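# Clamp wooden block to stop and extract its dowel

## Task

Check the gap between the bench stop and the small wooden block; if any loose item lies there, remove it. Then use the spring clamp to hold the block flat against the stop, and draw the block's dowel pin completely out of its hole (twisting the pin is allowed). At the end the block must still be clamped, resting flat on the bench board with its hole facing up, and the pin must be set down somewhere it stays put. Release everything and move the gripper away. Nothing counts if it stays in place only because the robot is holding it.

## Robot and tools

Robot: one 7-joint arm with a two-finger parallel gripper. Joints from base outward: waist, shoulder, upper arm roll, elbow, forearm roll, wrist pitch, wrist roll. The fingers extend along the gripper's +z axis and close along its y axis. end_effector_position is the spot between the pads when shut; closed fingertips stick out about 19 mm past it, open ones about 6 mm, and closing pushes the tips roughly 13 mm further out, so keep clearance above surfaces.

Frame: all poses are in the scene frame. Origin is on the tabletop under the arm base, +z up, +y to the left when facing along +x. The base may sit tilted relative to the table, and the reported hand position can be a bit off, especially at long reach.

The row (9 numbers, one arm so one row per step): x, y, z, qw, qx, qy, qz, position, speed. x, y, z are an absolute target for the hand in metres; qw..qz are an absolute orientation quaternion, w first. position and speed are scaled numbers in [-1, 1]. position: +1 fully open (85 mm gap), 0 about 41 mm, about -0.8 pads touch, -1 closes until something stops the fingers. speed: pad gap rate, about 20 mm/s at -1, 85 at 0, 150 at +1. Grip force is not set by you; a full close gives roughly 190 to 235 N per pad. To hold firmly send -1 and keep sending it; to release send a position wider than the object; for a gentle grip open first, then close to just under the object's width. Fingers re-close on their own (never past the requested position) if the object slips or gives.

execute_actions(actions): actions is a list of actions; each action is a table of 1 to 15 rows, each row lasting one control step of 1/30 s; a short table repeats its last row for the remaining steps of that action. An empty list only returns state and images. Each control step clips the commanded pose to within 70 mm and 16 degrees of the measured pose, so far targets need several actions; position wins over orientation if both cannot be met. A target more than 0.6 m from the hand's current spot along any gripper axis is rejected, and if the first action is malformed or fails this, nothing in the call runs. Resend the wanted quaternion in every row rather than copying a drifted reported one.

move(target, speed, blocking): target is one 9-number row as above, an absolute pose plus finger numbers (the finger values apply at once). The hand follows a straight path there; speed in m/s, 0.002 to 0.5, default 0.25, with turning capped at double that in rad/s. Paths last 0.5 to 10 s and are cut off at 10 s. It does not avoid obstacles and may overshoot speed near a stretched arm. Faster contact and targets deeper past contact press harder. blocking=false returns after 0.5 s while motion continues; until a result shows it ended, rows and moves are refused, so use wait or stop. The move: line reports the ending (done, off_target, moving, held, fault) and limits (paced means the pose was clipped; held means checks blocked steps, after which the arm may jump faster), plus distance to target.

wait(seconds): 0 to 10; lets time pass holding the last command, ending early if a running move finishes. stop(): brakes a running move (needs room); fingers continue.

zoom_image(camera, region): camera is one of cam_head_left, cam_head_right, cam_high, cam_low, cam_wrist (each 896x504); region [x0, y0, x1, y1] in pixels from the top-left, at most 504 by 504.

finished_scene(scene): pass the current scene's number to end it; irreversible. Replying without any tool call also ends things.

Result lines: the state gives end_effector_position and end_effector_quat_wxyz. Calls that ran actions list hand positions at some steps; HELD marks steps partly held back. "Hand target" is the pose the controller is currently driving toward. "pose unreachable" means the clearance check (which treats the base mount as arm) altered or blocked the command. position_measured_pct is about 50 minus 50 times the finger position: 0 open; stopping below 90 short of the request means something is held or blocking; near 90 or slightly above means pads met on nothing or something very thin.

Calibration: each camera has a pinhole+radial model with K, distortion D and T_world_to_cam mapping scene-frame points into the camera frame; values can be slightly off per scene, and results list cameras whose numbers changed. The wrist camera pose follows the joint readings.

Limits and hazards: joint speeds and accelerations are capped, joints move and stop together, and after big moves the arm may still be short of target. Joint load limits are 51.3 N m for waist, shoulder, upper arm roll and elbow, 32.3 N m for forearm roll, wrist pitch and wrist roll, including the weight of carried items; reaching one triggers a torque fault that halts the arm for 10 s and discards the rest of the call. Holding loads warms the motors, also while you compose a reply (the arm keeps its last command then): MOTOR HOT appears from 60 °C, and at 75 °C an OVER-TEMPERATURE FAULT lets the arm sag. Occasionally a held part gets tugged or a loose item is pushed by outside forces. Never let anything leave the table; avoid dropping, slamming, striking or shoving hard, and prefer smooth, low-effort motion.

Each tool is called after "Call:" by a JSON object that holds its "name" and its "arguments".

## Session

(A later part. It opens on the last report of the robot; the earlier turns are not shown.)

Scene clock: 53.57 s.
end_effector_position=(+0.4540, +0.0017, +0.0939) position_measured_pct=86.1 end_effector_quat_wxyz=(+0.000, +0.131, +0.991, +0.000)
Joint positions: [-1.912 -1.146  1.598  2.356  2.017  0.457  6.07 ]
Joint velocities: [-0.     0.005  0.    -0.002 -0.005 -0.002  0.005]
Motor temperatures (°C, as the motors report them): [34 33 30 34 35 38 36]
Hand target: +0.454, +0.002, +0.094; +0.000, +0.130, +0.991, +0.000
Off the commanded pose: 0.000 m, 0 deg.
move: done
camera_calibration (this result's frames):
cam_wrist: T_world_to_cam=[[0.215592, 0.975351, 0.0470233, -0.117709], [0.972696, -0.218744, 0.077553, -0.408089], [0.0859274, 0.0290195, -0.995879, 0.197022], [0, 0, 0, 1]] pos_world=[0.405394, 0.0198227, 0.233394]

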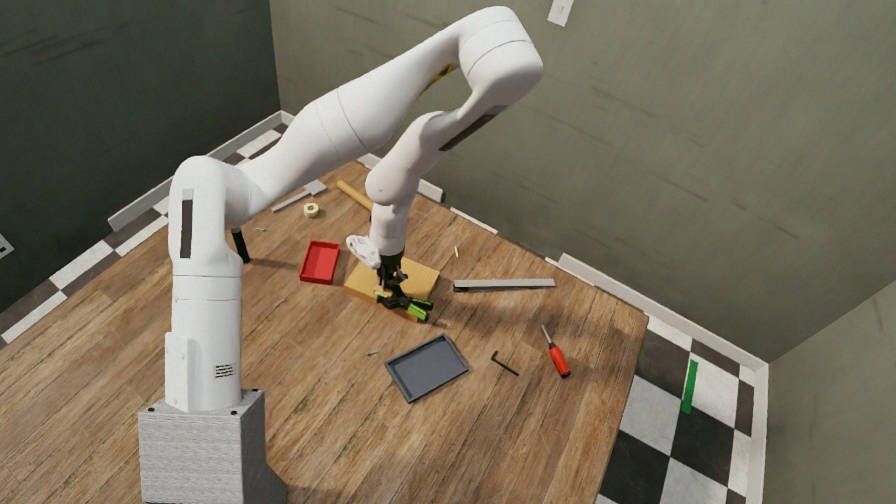

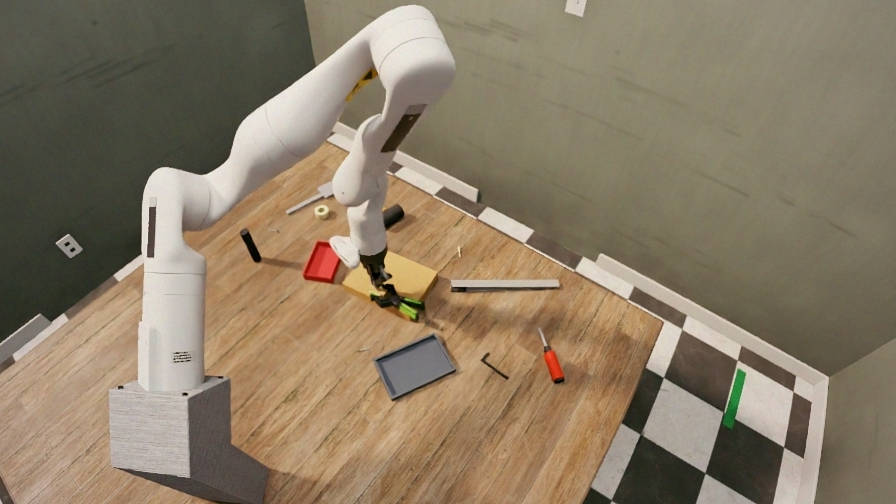

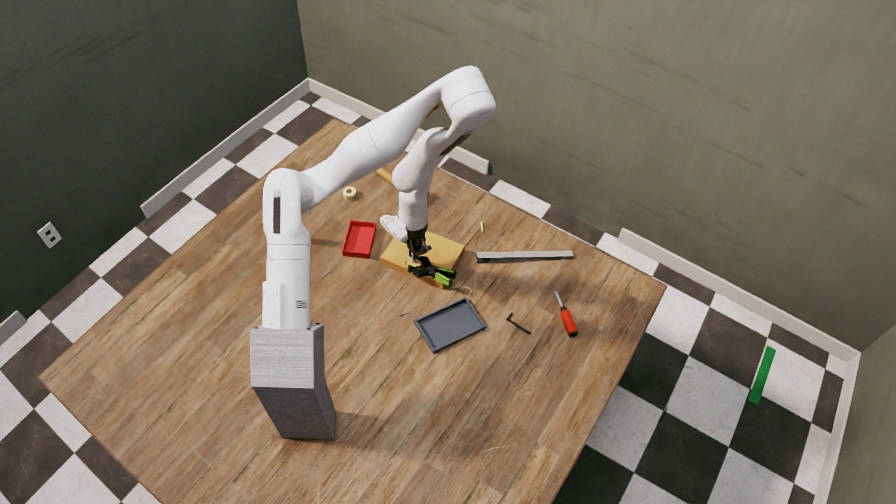

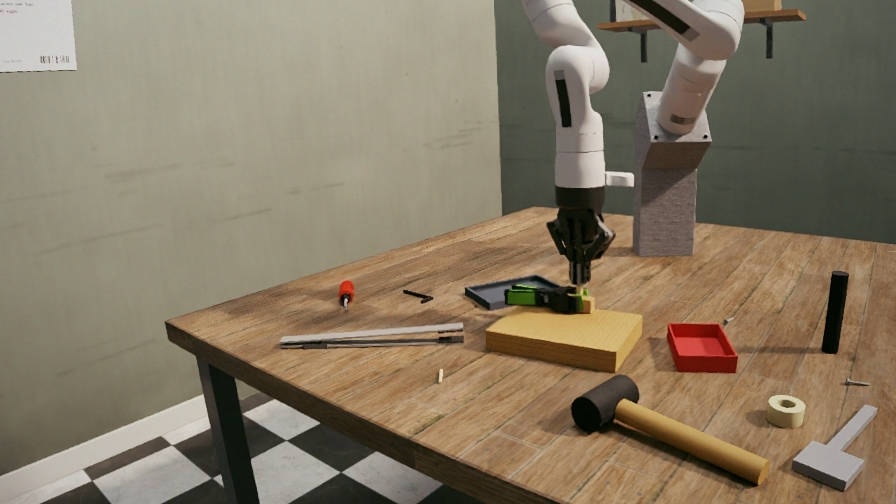

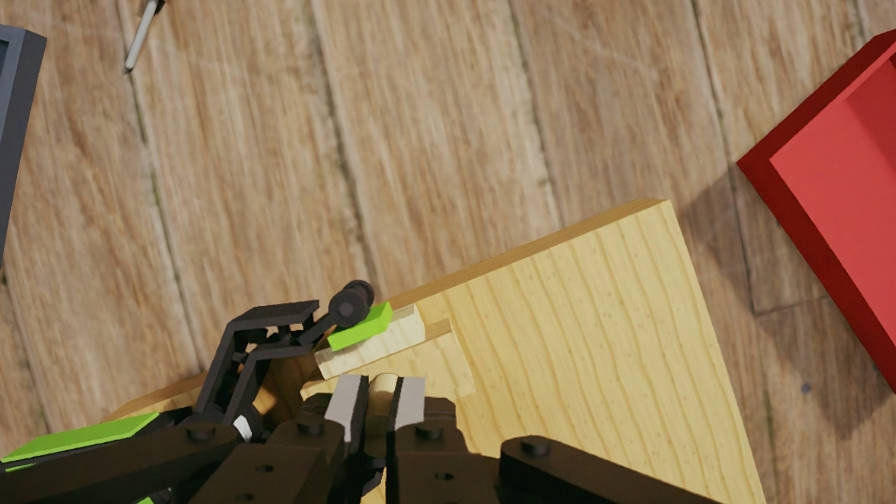

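Call:
{"name": "move", "arguments": {"target": [0.4538,0.0017,0.104,0,0.5,0.866,0,-1,0], "speed": 0.15}}

Scene clock: 57.20 s.
end_effector_position=(+0.4537, +0.0017, +0.1040) position_measured_pct=86.1 end_effector_quat_wxyz=(-0.000, +0.500, +0.866, -0.000)
Joint positions: [-1.879 -1.274  1.45   2.365  1.853  0.622  5.465]
Joint velocities: [-0.    -0.002  0.     0.     0.002 -0.002 -0.004]
Motor temperatures (°C, as the motors report them): [34 33 30 34 35 38 36]
Hand target: +0.454, +0.002, +0.104; -0.000, +0.500, +0.866, -0.000
Off the commanded pose: 0.000 m, 0 deg.
move: done
camera_calibration (this result's frames):
cam_wrist: T_world_to_cam=[[0.842365, 0.536952, 0.0458678, -0.40157], [0.532948, -0.842649, 0.0768705, -0.20798], [0.0799263, -0.0403079, -0.995985, 0.210029], [0, 0, 0, 1]] pos_world=[0.432324, 0.0488359, 0.243593]

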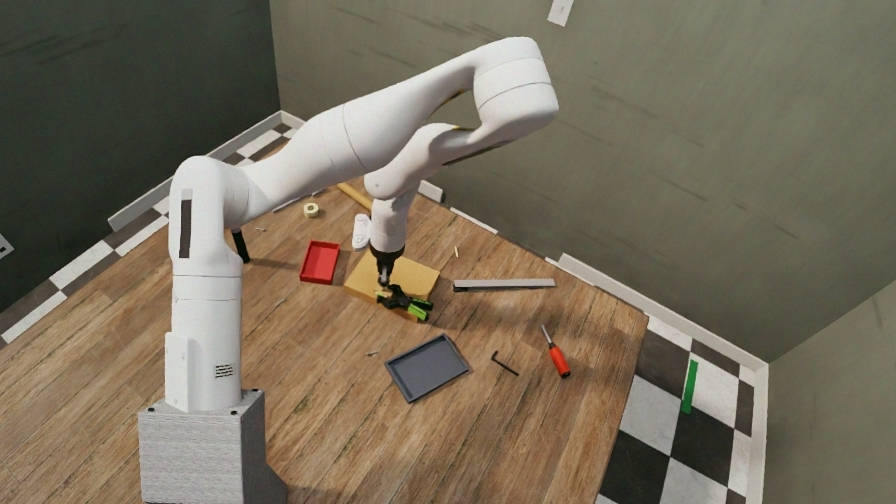

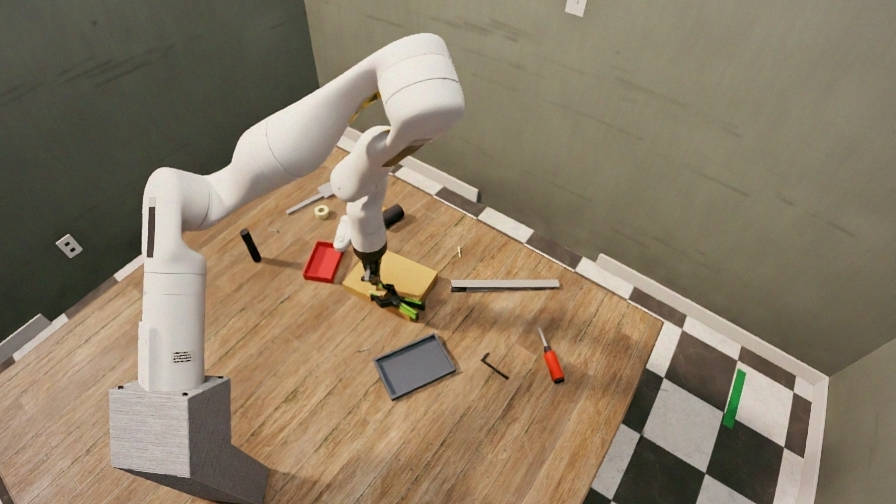

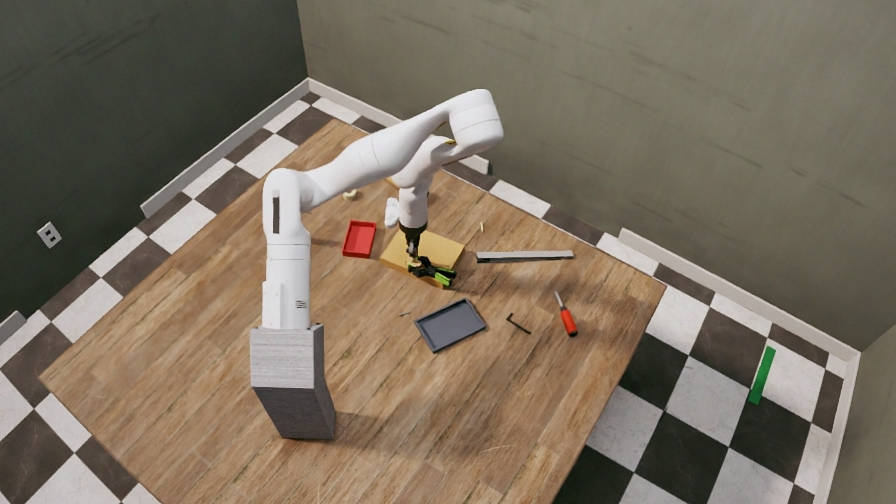

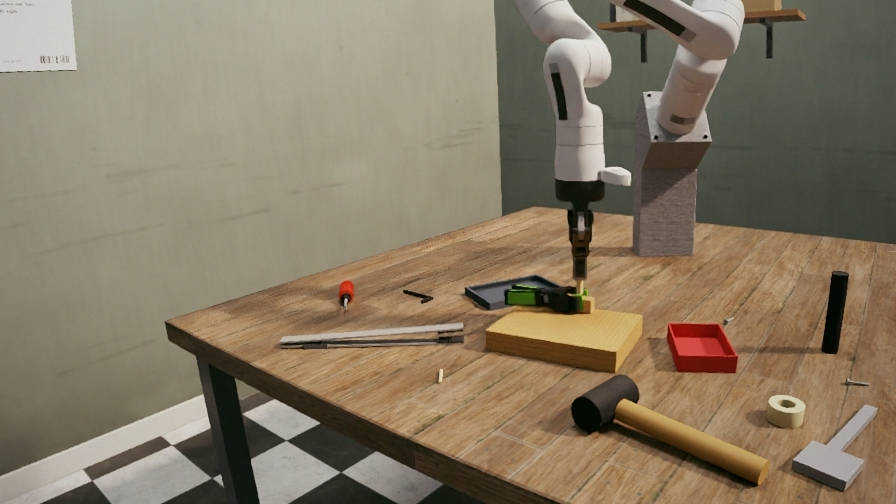

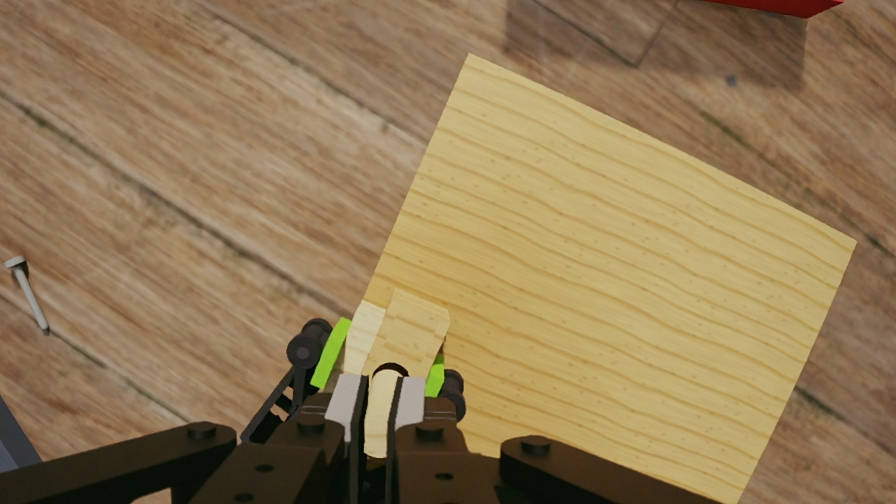

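Call:
{"name": "move", "arguments": {"target": [0.4538,0.0017,0.135,0,0.5,0.866,0,-1,0], "speed": 0.05}}

Call:
{"name": "zoom_image", "arguments": {"camera": "cam_low", "region": [500,200,660,340]}}

Scene clock: 58.47 s.
end_effector_position=(+0.4538, +0.0020, +0.1349) position_measured_pct=86.1 end_effector_quat_wxyz=(-0.000, +0.500, +0.866, +0.000)
Joint positions: [-1.781 -1.209  1.408  2.384  1.715  0.56   5.558]
Joint velocities: [ 0.007  0.002 -0.001 -0.002 -0.004  0.001  0.005]
Motor temperatures (°C, as the motors report them): [34 33 30 34 35 38 36]
Hand target: +0.454, +0.002, +0.135; -0.000, +0.500, +0.866, +0.000
Off the commanded pose: 0.000 m, 0 deg.
move: done
camera_calibration (this result's frames):
cam_wrist: T_world_to_cam=[[0.842075, 0.53734, 0.0466356, -0.403186], [0.533373, -0.842457, 0.0760231, -0.210187], [0.0801387, -0.039143, -0.996015, 0.240691], [0, 0, 0, 1]] pos_world=[0.432333, 0.0489961, 0.274514]

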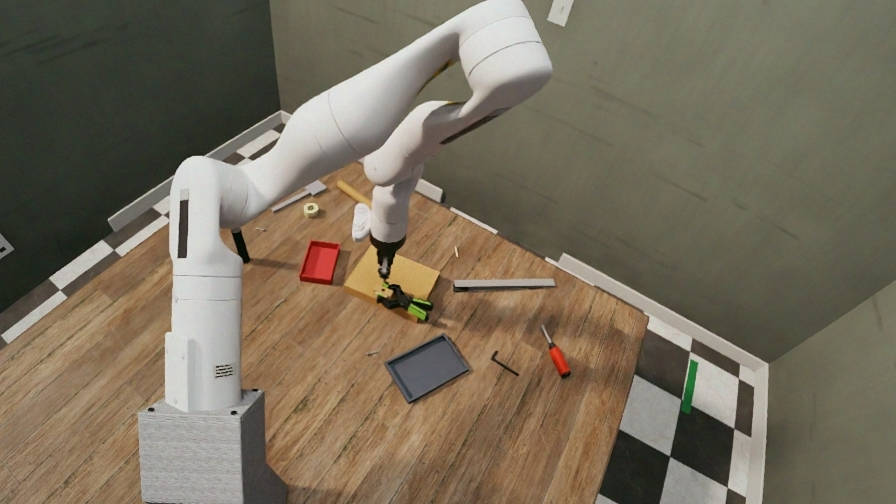

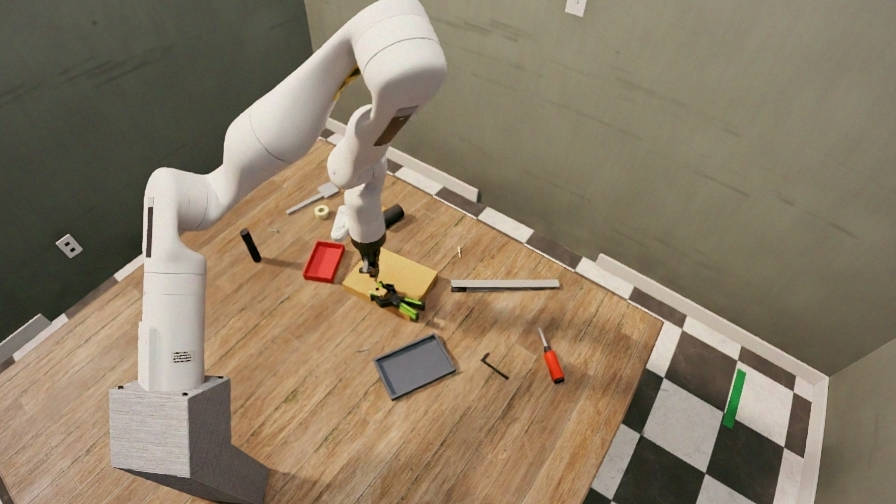

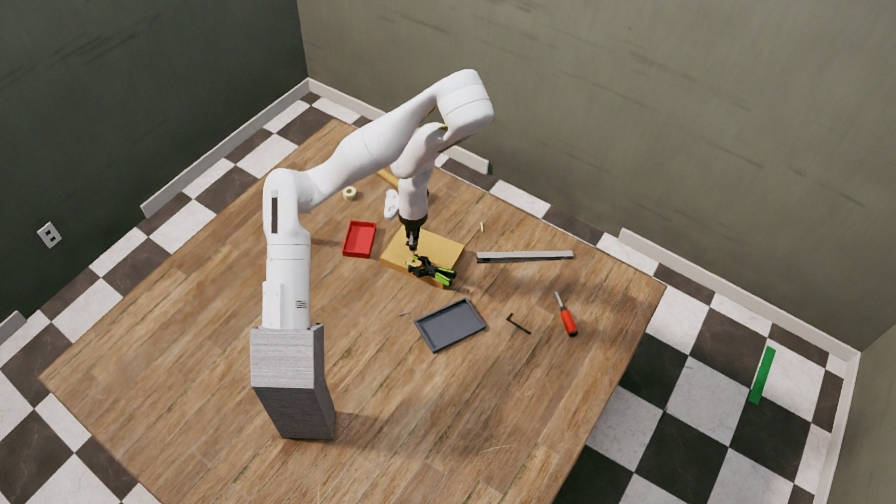

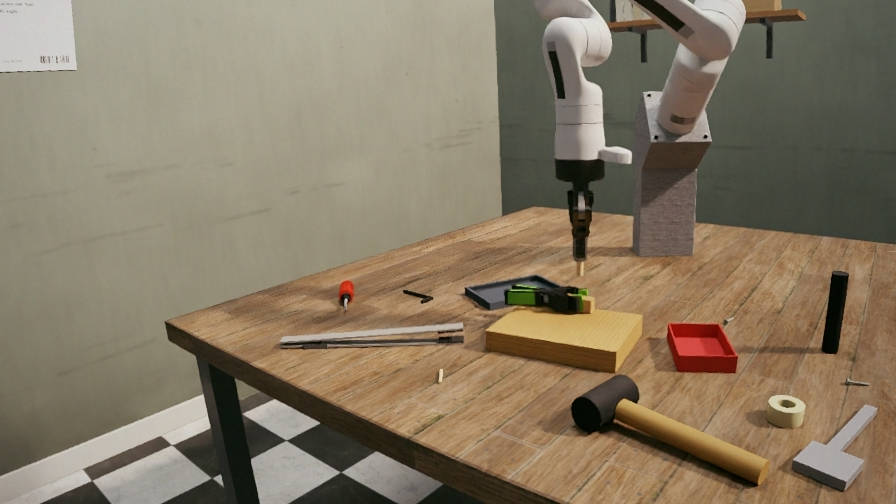

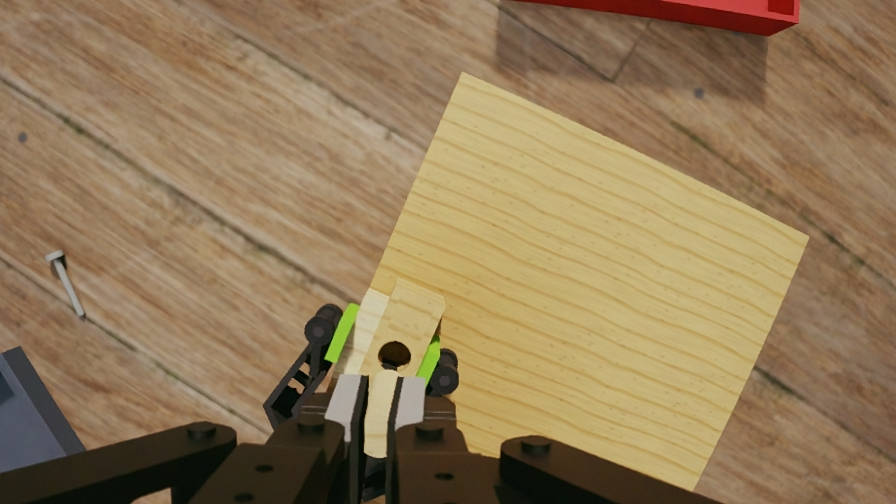

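Region (500, 200, 660, 340) of cam_low's 896x504 image, scaled by 3.150, with more detail than that image has; it fills the top 441 rows of this view, and the rest is white.

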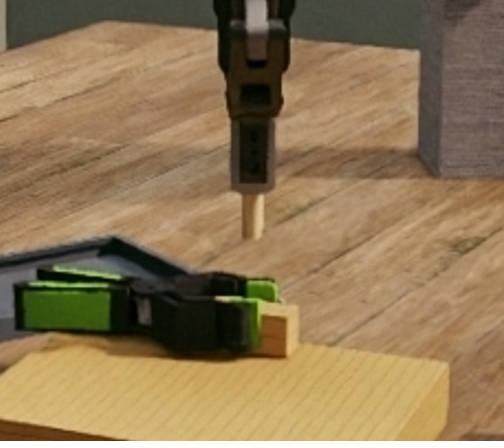

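Call:
{"name": "move", "arguments": {"target": [0.361,-0.175,0.09,0.4082,0.2346,0.8754,-0.1094,-1,0], "speed": 0.25}}

Call:
{"name": "move", "arguments": {"target": [0.361,-0.175,0.042,0.4082,0.2346,0.8754,-0.1094,-1,0], "speed": 0.08}}

Call:
{"name": "zoom_image", "arguments": {"camera": "cam_low", "region": [440,220,600,330]}}

Scene clock: 61.93 s.
end_effector_position=(+0.3601, -0.1753, +0.0903) position_measured_pct=86.1 end_effector_quat_wxyz=(+0.408, +0.235, +0.875, -0.112)
Joint positions: [-1.556 -2.251  2.328  2.445  3.915  1.17   5.66 ]
Joint velocities: [-0.01   0.002  0.001 -0.004  0.004  0.004 -0.002]
Motor temperatures (°C, as the motors report them): [34 33 30 34 35 38 36]
Hand target: +0.360, -0.175, +0.090; +0.408, +0.235, +0.875, -0.111
Off the commanded pose: 0.001 m, 0 deg.
joint sent to its limit — the command would take joint 2 (shoulder) past its lower limit, so that joint was sent only as far as its limit.
move: done; limits=paced
camera_calibration (this result's frames):
cam_wrist: T_world_to_cam=[[0.445618, 0.895191, -0.00758458, -0.0165754], [0.524006, -0.253957, 0.812972, -0.266248], [0.725839, -0.36625, -0.582253, -0.130424], [0, 0, 0, 1]] pos_world=[0.241568, -0.100545, 0.140387]

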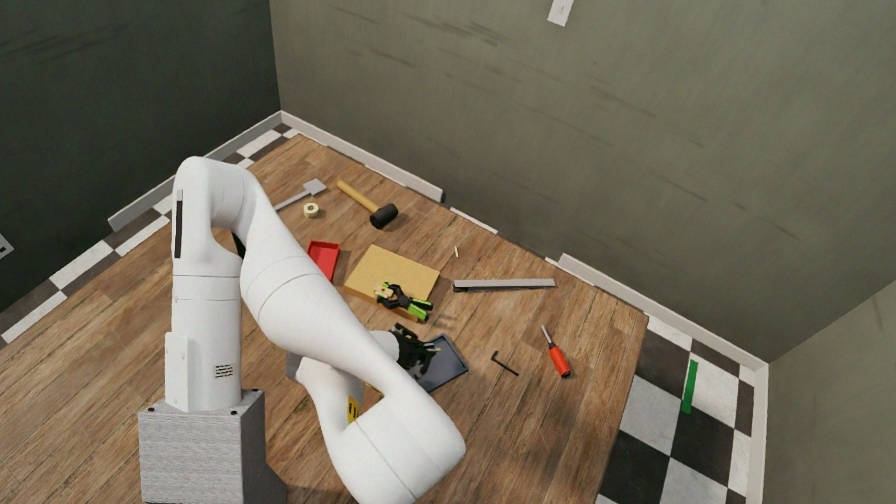

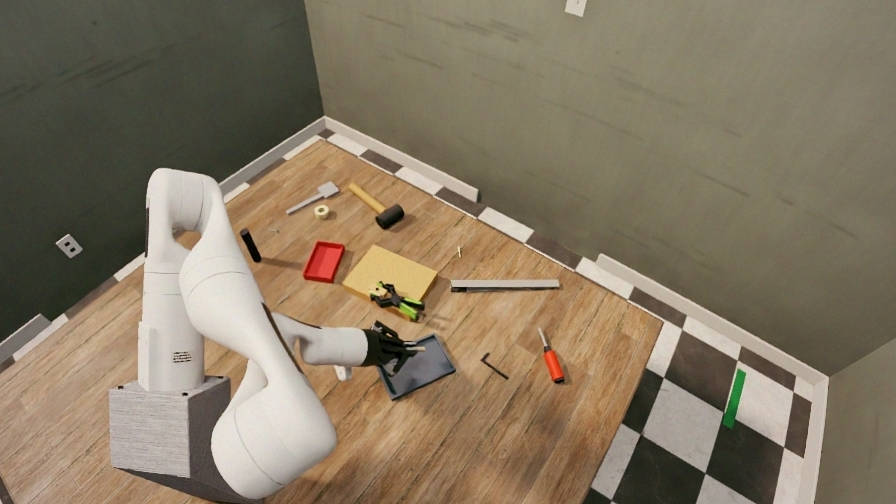

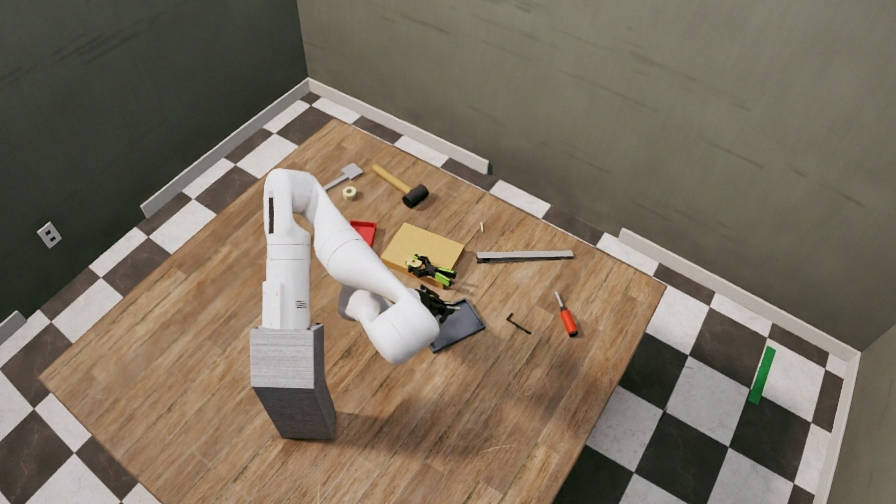

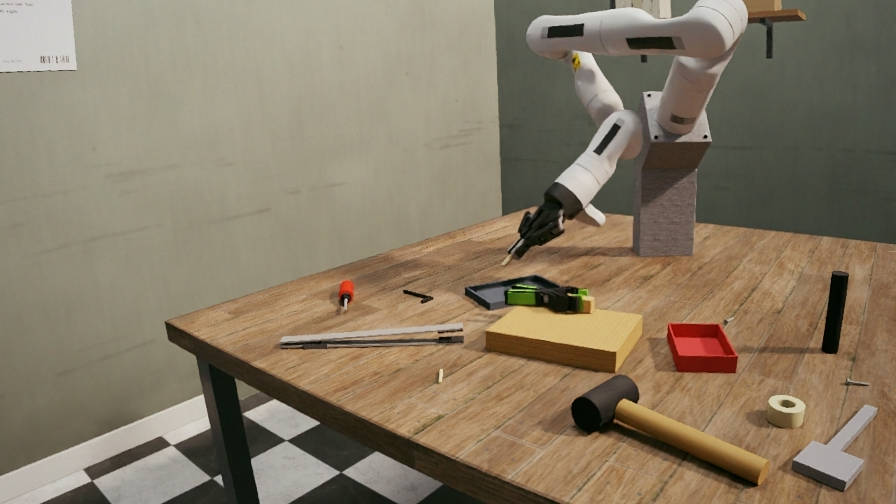

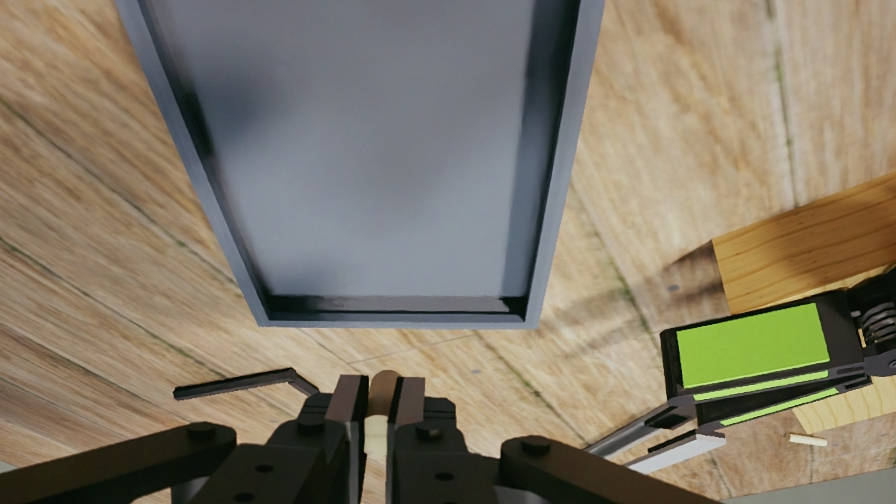

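Scene clock: 62.90 s.
end_effector_position=(+0.3611, -0.1753, +0.0426) position_measured_pct=86.1 end_effector_quat_wxyz=(+0.409, +0.234, +0.875, -0.110)
Joint positions: [-1.75  -2.251  2.312  2.327  3.964  1.268  5.543]
Joint velocities: [-0.011 -0.001 -0.     0.    -0.001  0.002 -0.001]
Motor temperatures (°C, as the motors report them): [34 33 30 34 35 38 36]
Hand target: +0.361, -0.175, +0.042; +0.408, +0.234, +0.875, -0.109
Off the commanded pose: 0.001 m, 0 deg.
joint sent to its limit — the command would take joint 2 (shoulder) past its lower limit, so that joint was sent only as far as its limit.
move: done
camera_calibration (this result's frames):
cam_wrist: T_world_to_cam=[[0.443544, 0.896241, -0.00461724, -0.0165578], [0.523074, -0.254676, 0.813347, -0.227728], [0.727779, -0.36317, -0.58176, -0.1591], [0, 0, 0, 1]] pos_world=[0.242253, -0.100938, 0.092587]

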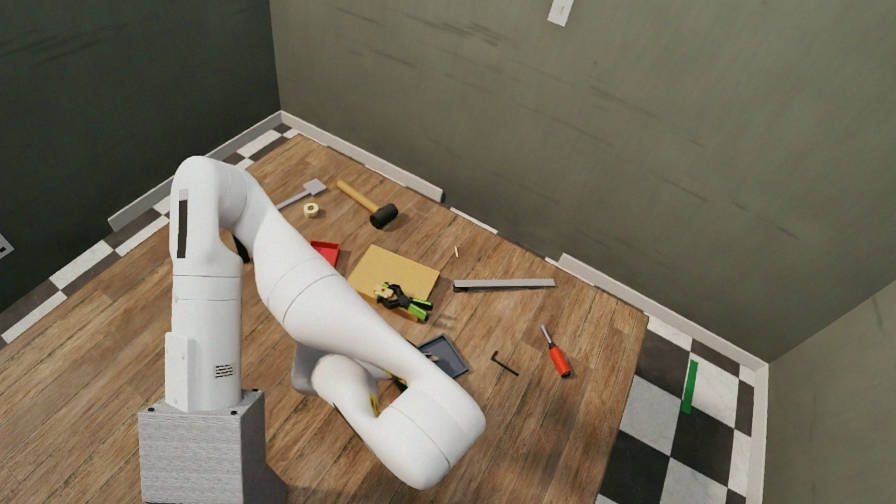

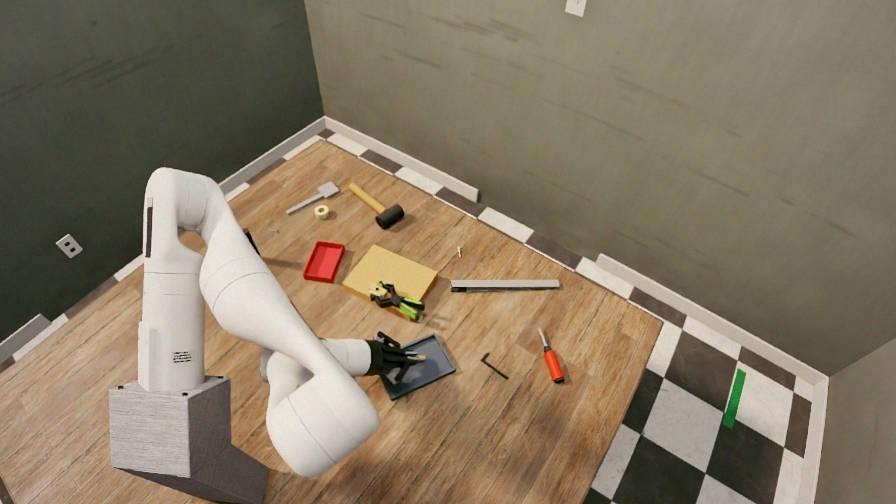

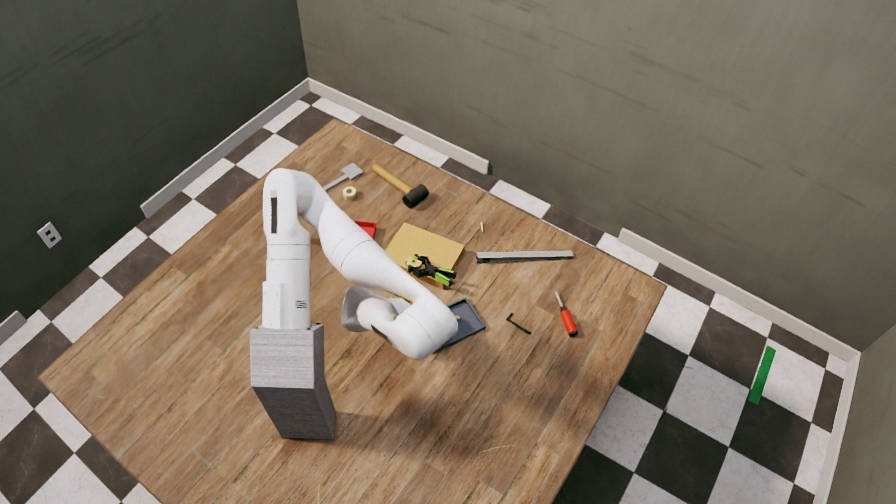

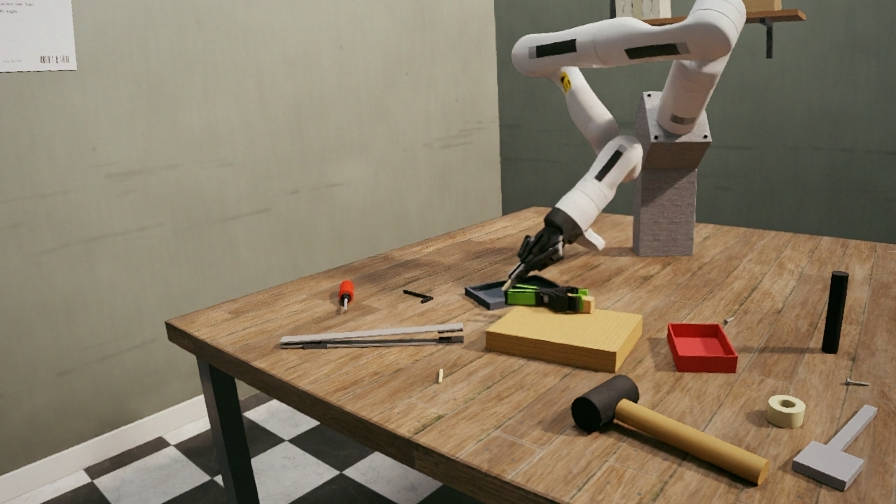

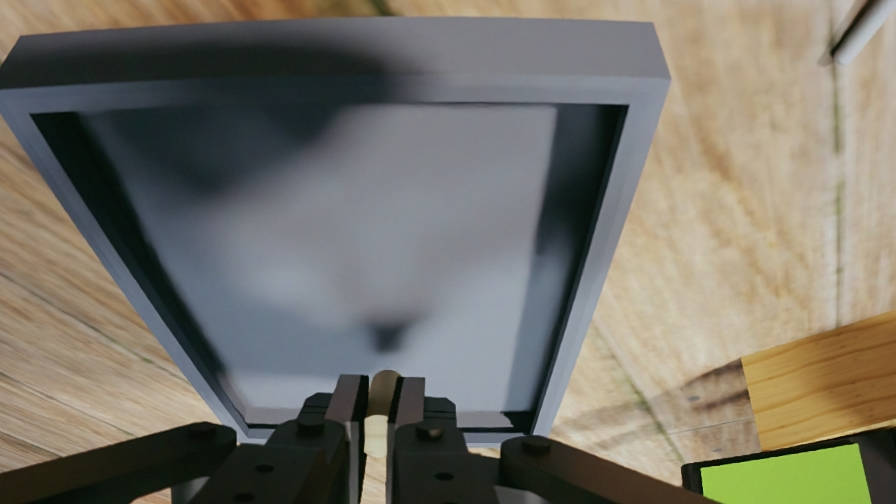

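Region (440, 220, 600, 330) of cam_low's 896x504 image, scaled by 3.150, with more detail than that image has; it fills the top 346 rows of this view, and the rest is white.

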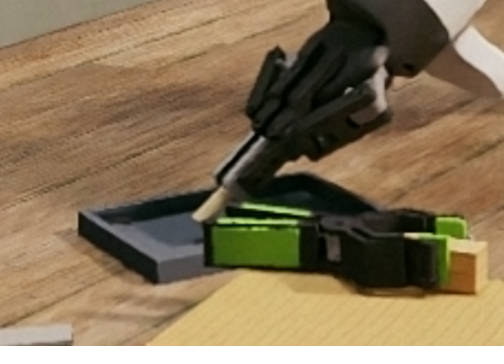

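Call:
{"name": "move", "arguments": {"target": [0.361,-0.175,0.034,0.4082,0.2346,0.8754,-0.1094,-1,0], "speed": 0.02}}

Call:
{"name": "zoom_image", "arguments": {"camera": "cam_low", "region": [470,250,550,310]}}

Scene clock: 63.90 s.
end_effector_position=(+0.3611, -0.1753, +0.0343) position_measured_pct=86.1 end_effector_quat_wxyz=(+0.408, +0.234, +0.875, -0.110)
Joint positions: [-1.781 -2.251  2.308  2.307  3.967  1.281  5.525]
Joint velocities: [-0.005 -0.001  0.    -0.     0.     0.001 -0.001]
Motor temperatures (°C, as the motors report them): [34 33 30 34 35 38 36]
Hand target: +0.361, -0.175, +0.034; +0.408, +0.235, +0.875, -0.109
Off the commanded pose: 0.000 m, 0 deg.
joint sent to its limit — the command would take joint 2 (shoulder) past its lower limit, so that joint was sent only as far as its limit.
move: done
camera_calibration (this result's frames):
cam_wrist: T_world_to_cam=[[0.443442, 0.896292, -0.0045366, -0.0166271], [0.523581, -0.254928, 0.812942, -0.221224], [0.727477, -0.362868, -0.582327, -0.163737], [0, 0, 0, 1]] pos_world=[0.242317, -0.100908, 0.0844188]

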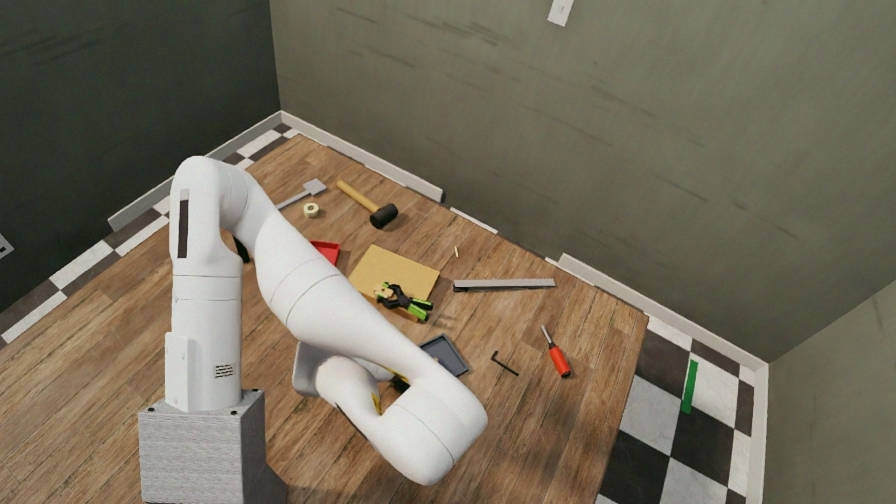

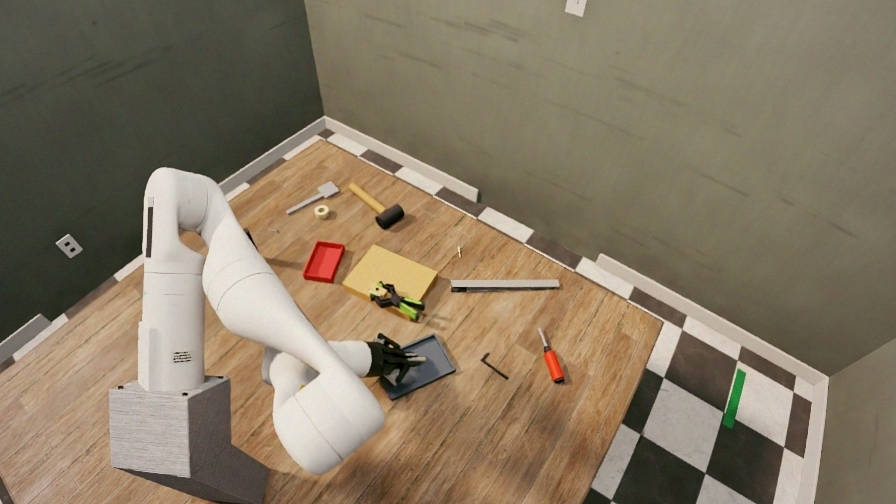

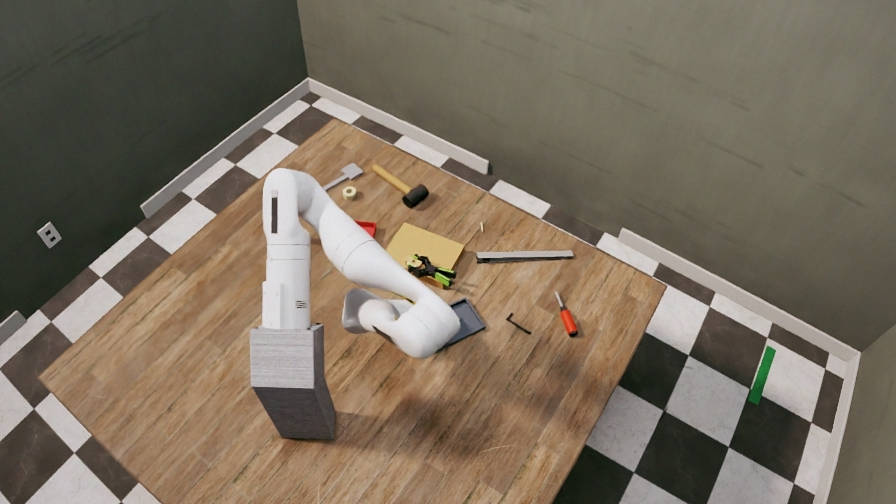

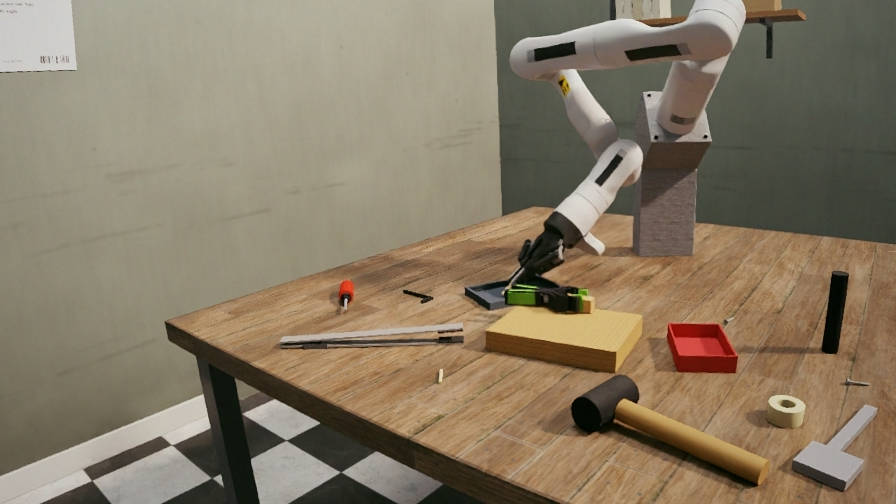

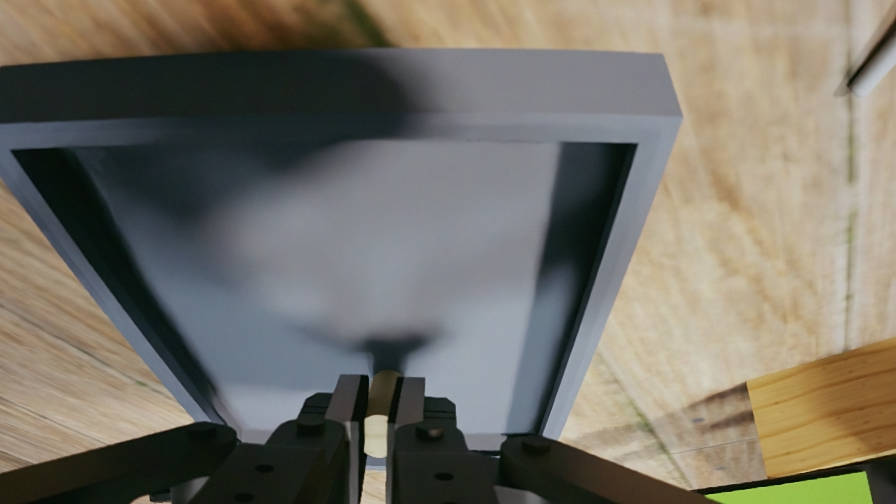

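Region (470, 250, 550, 310) of cam_low's 896x504 image, scaled by 6.300, with more detail than that image has; it fills the top 378 rows of this view, and the rest is white.

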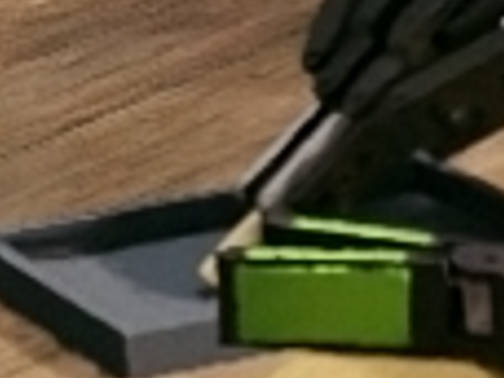

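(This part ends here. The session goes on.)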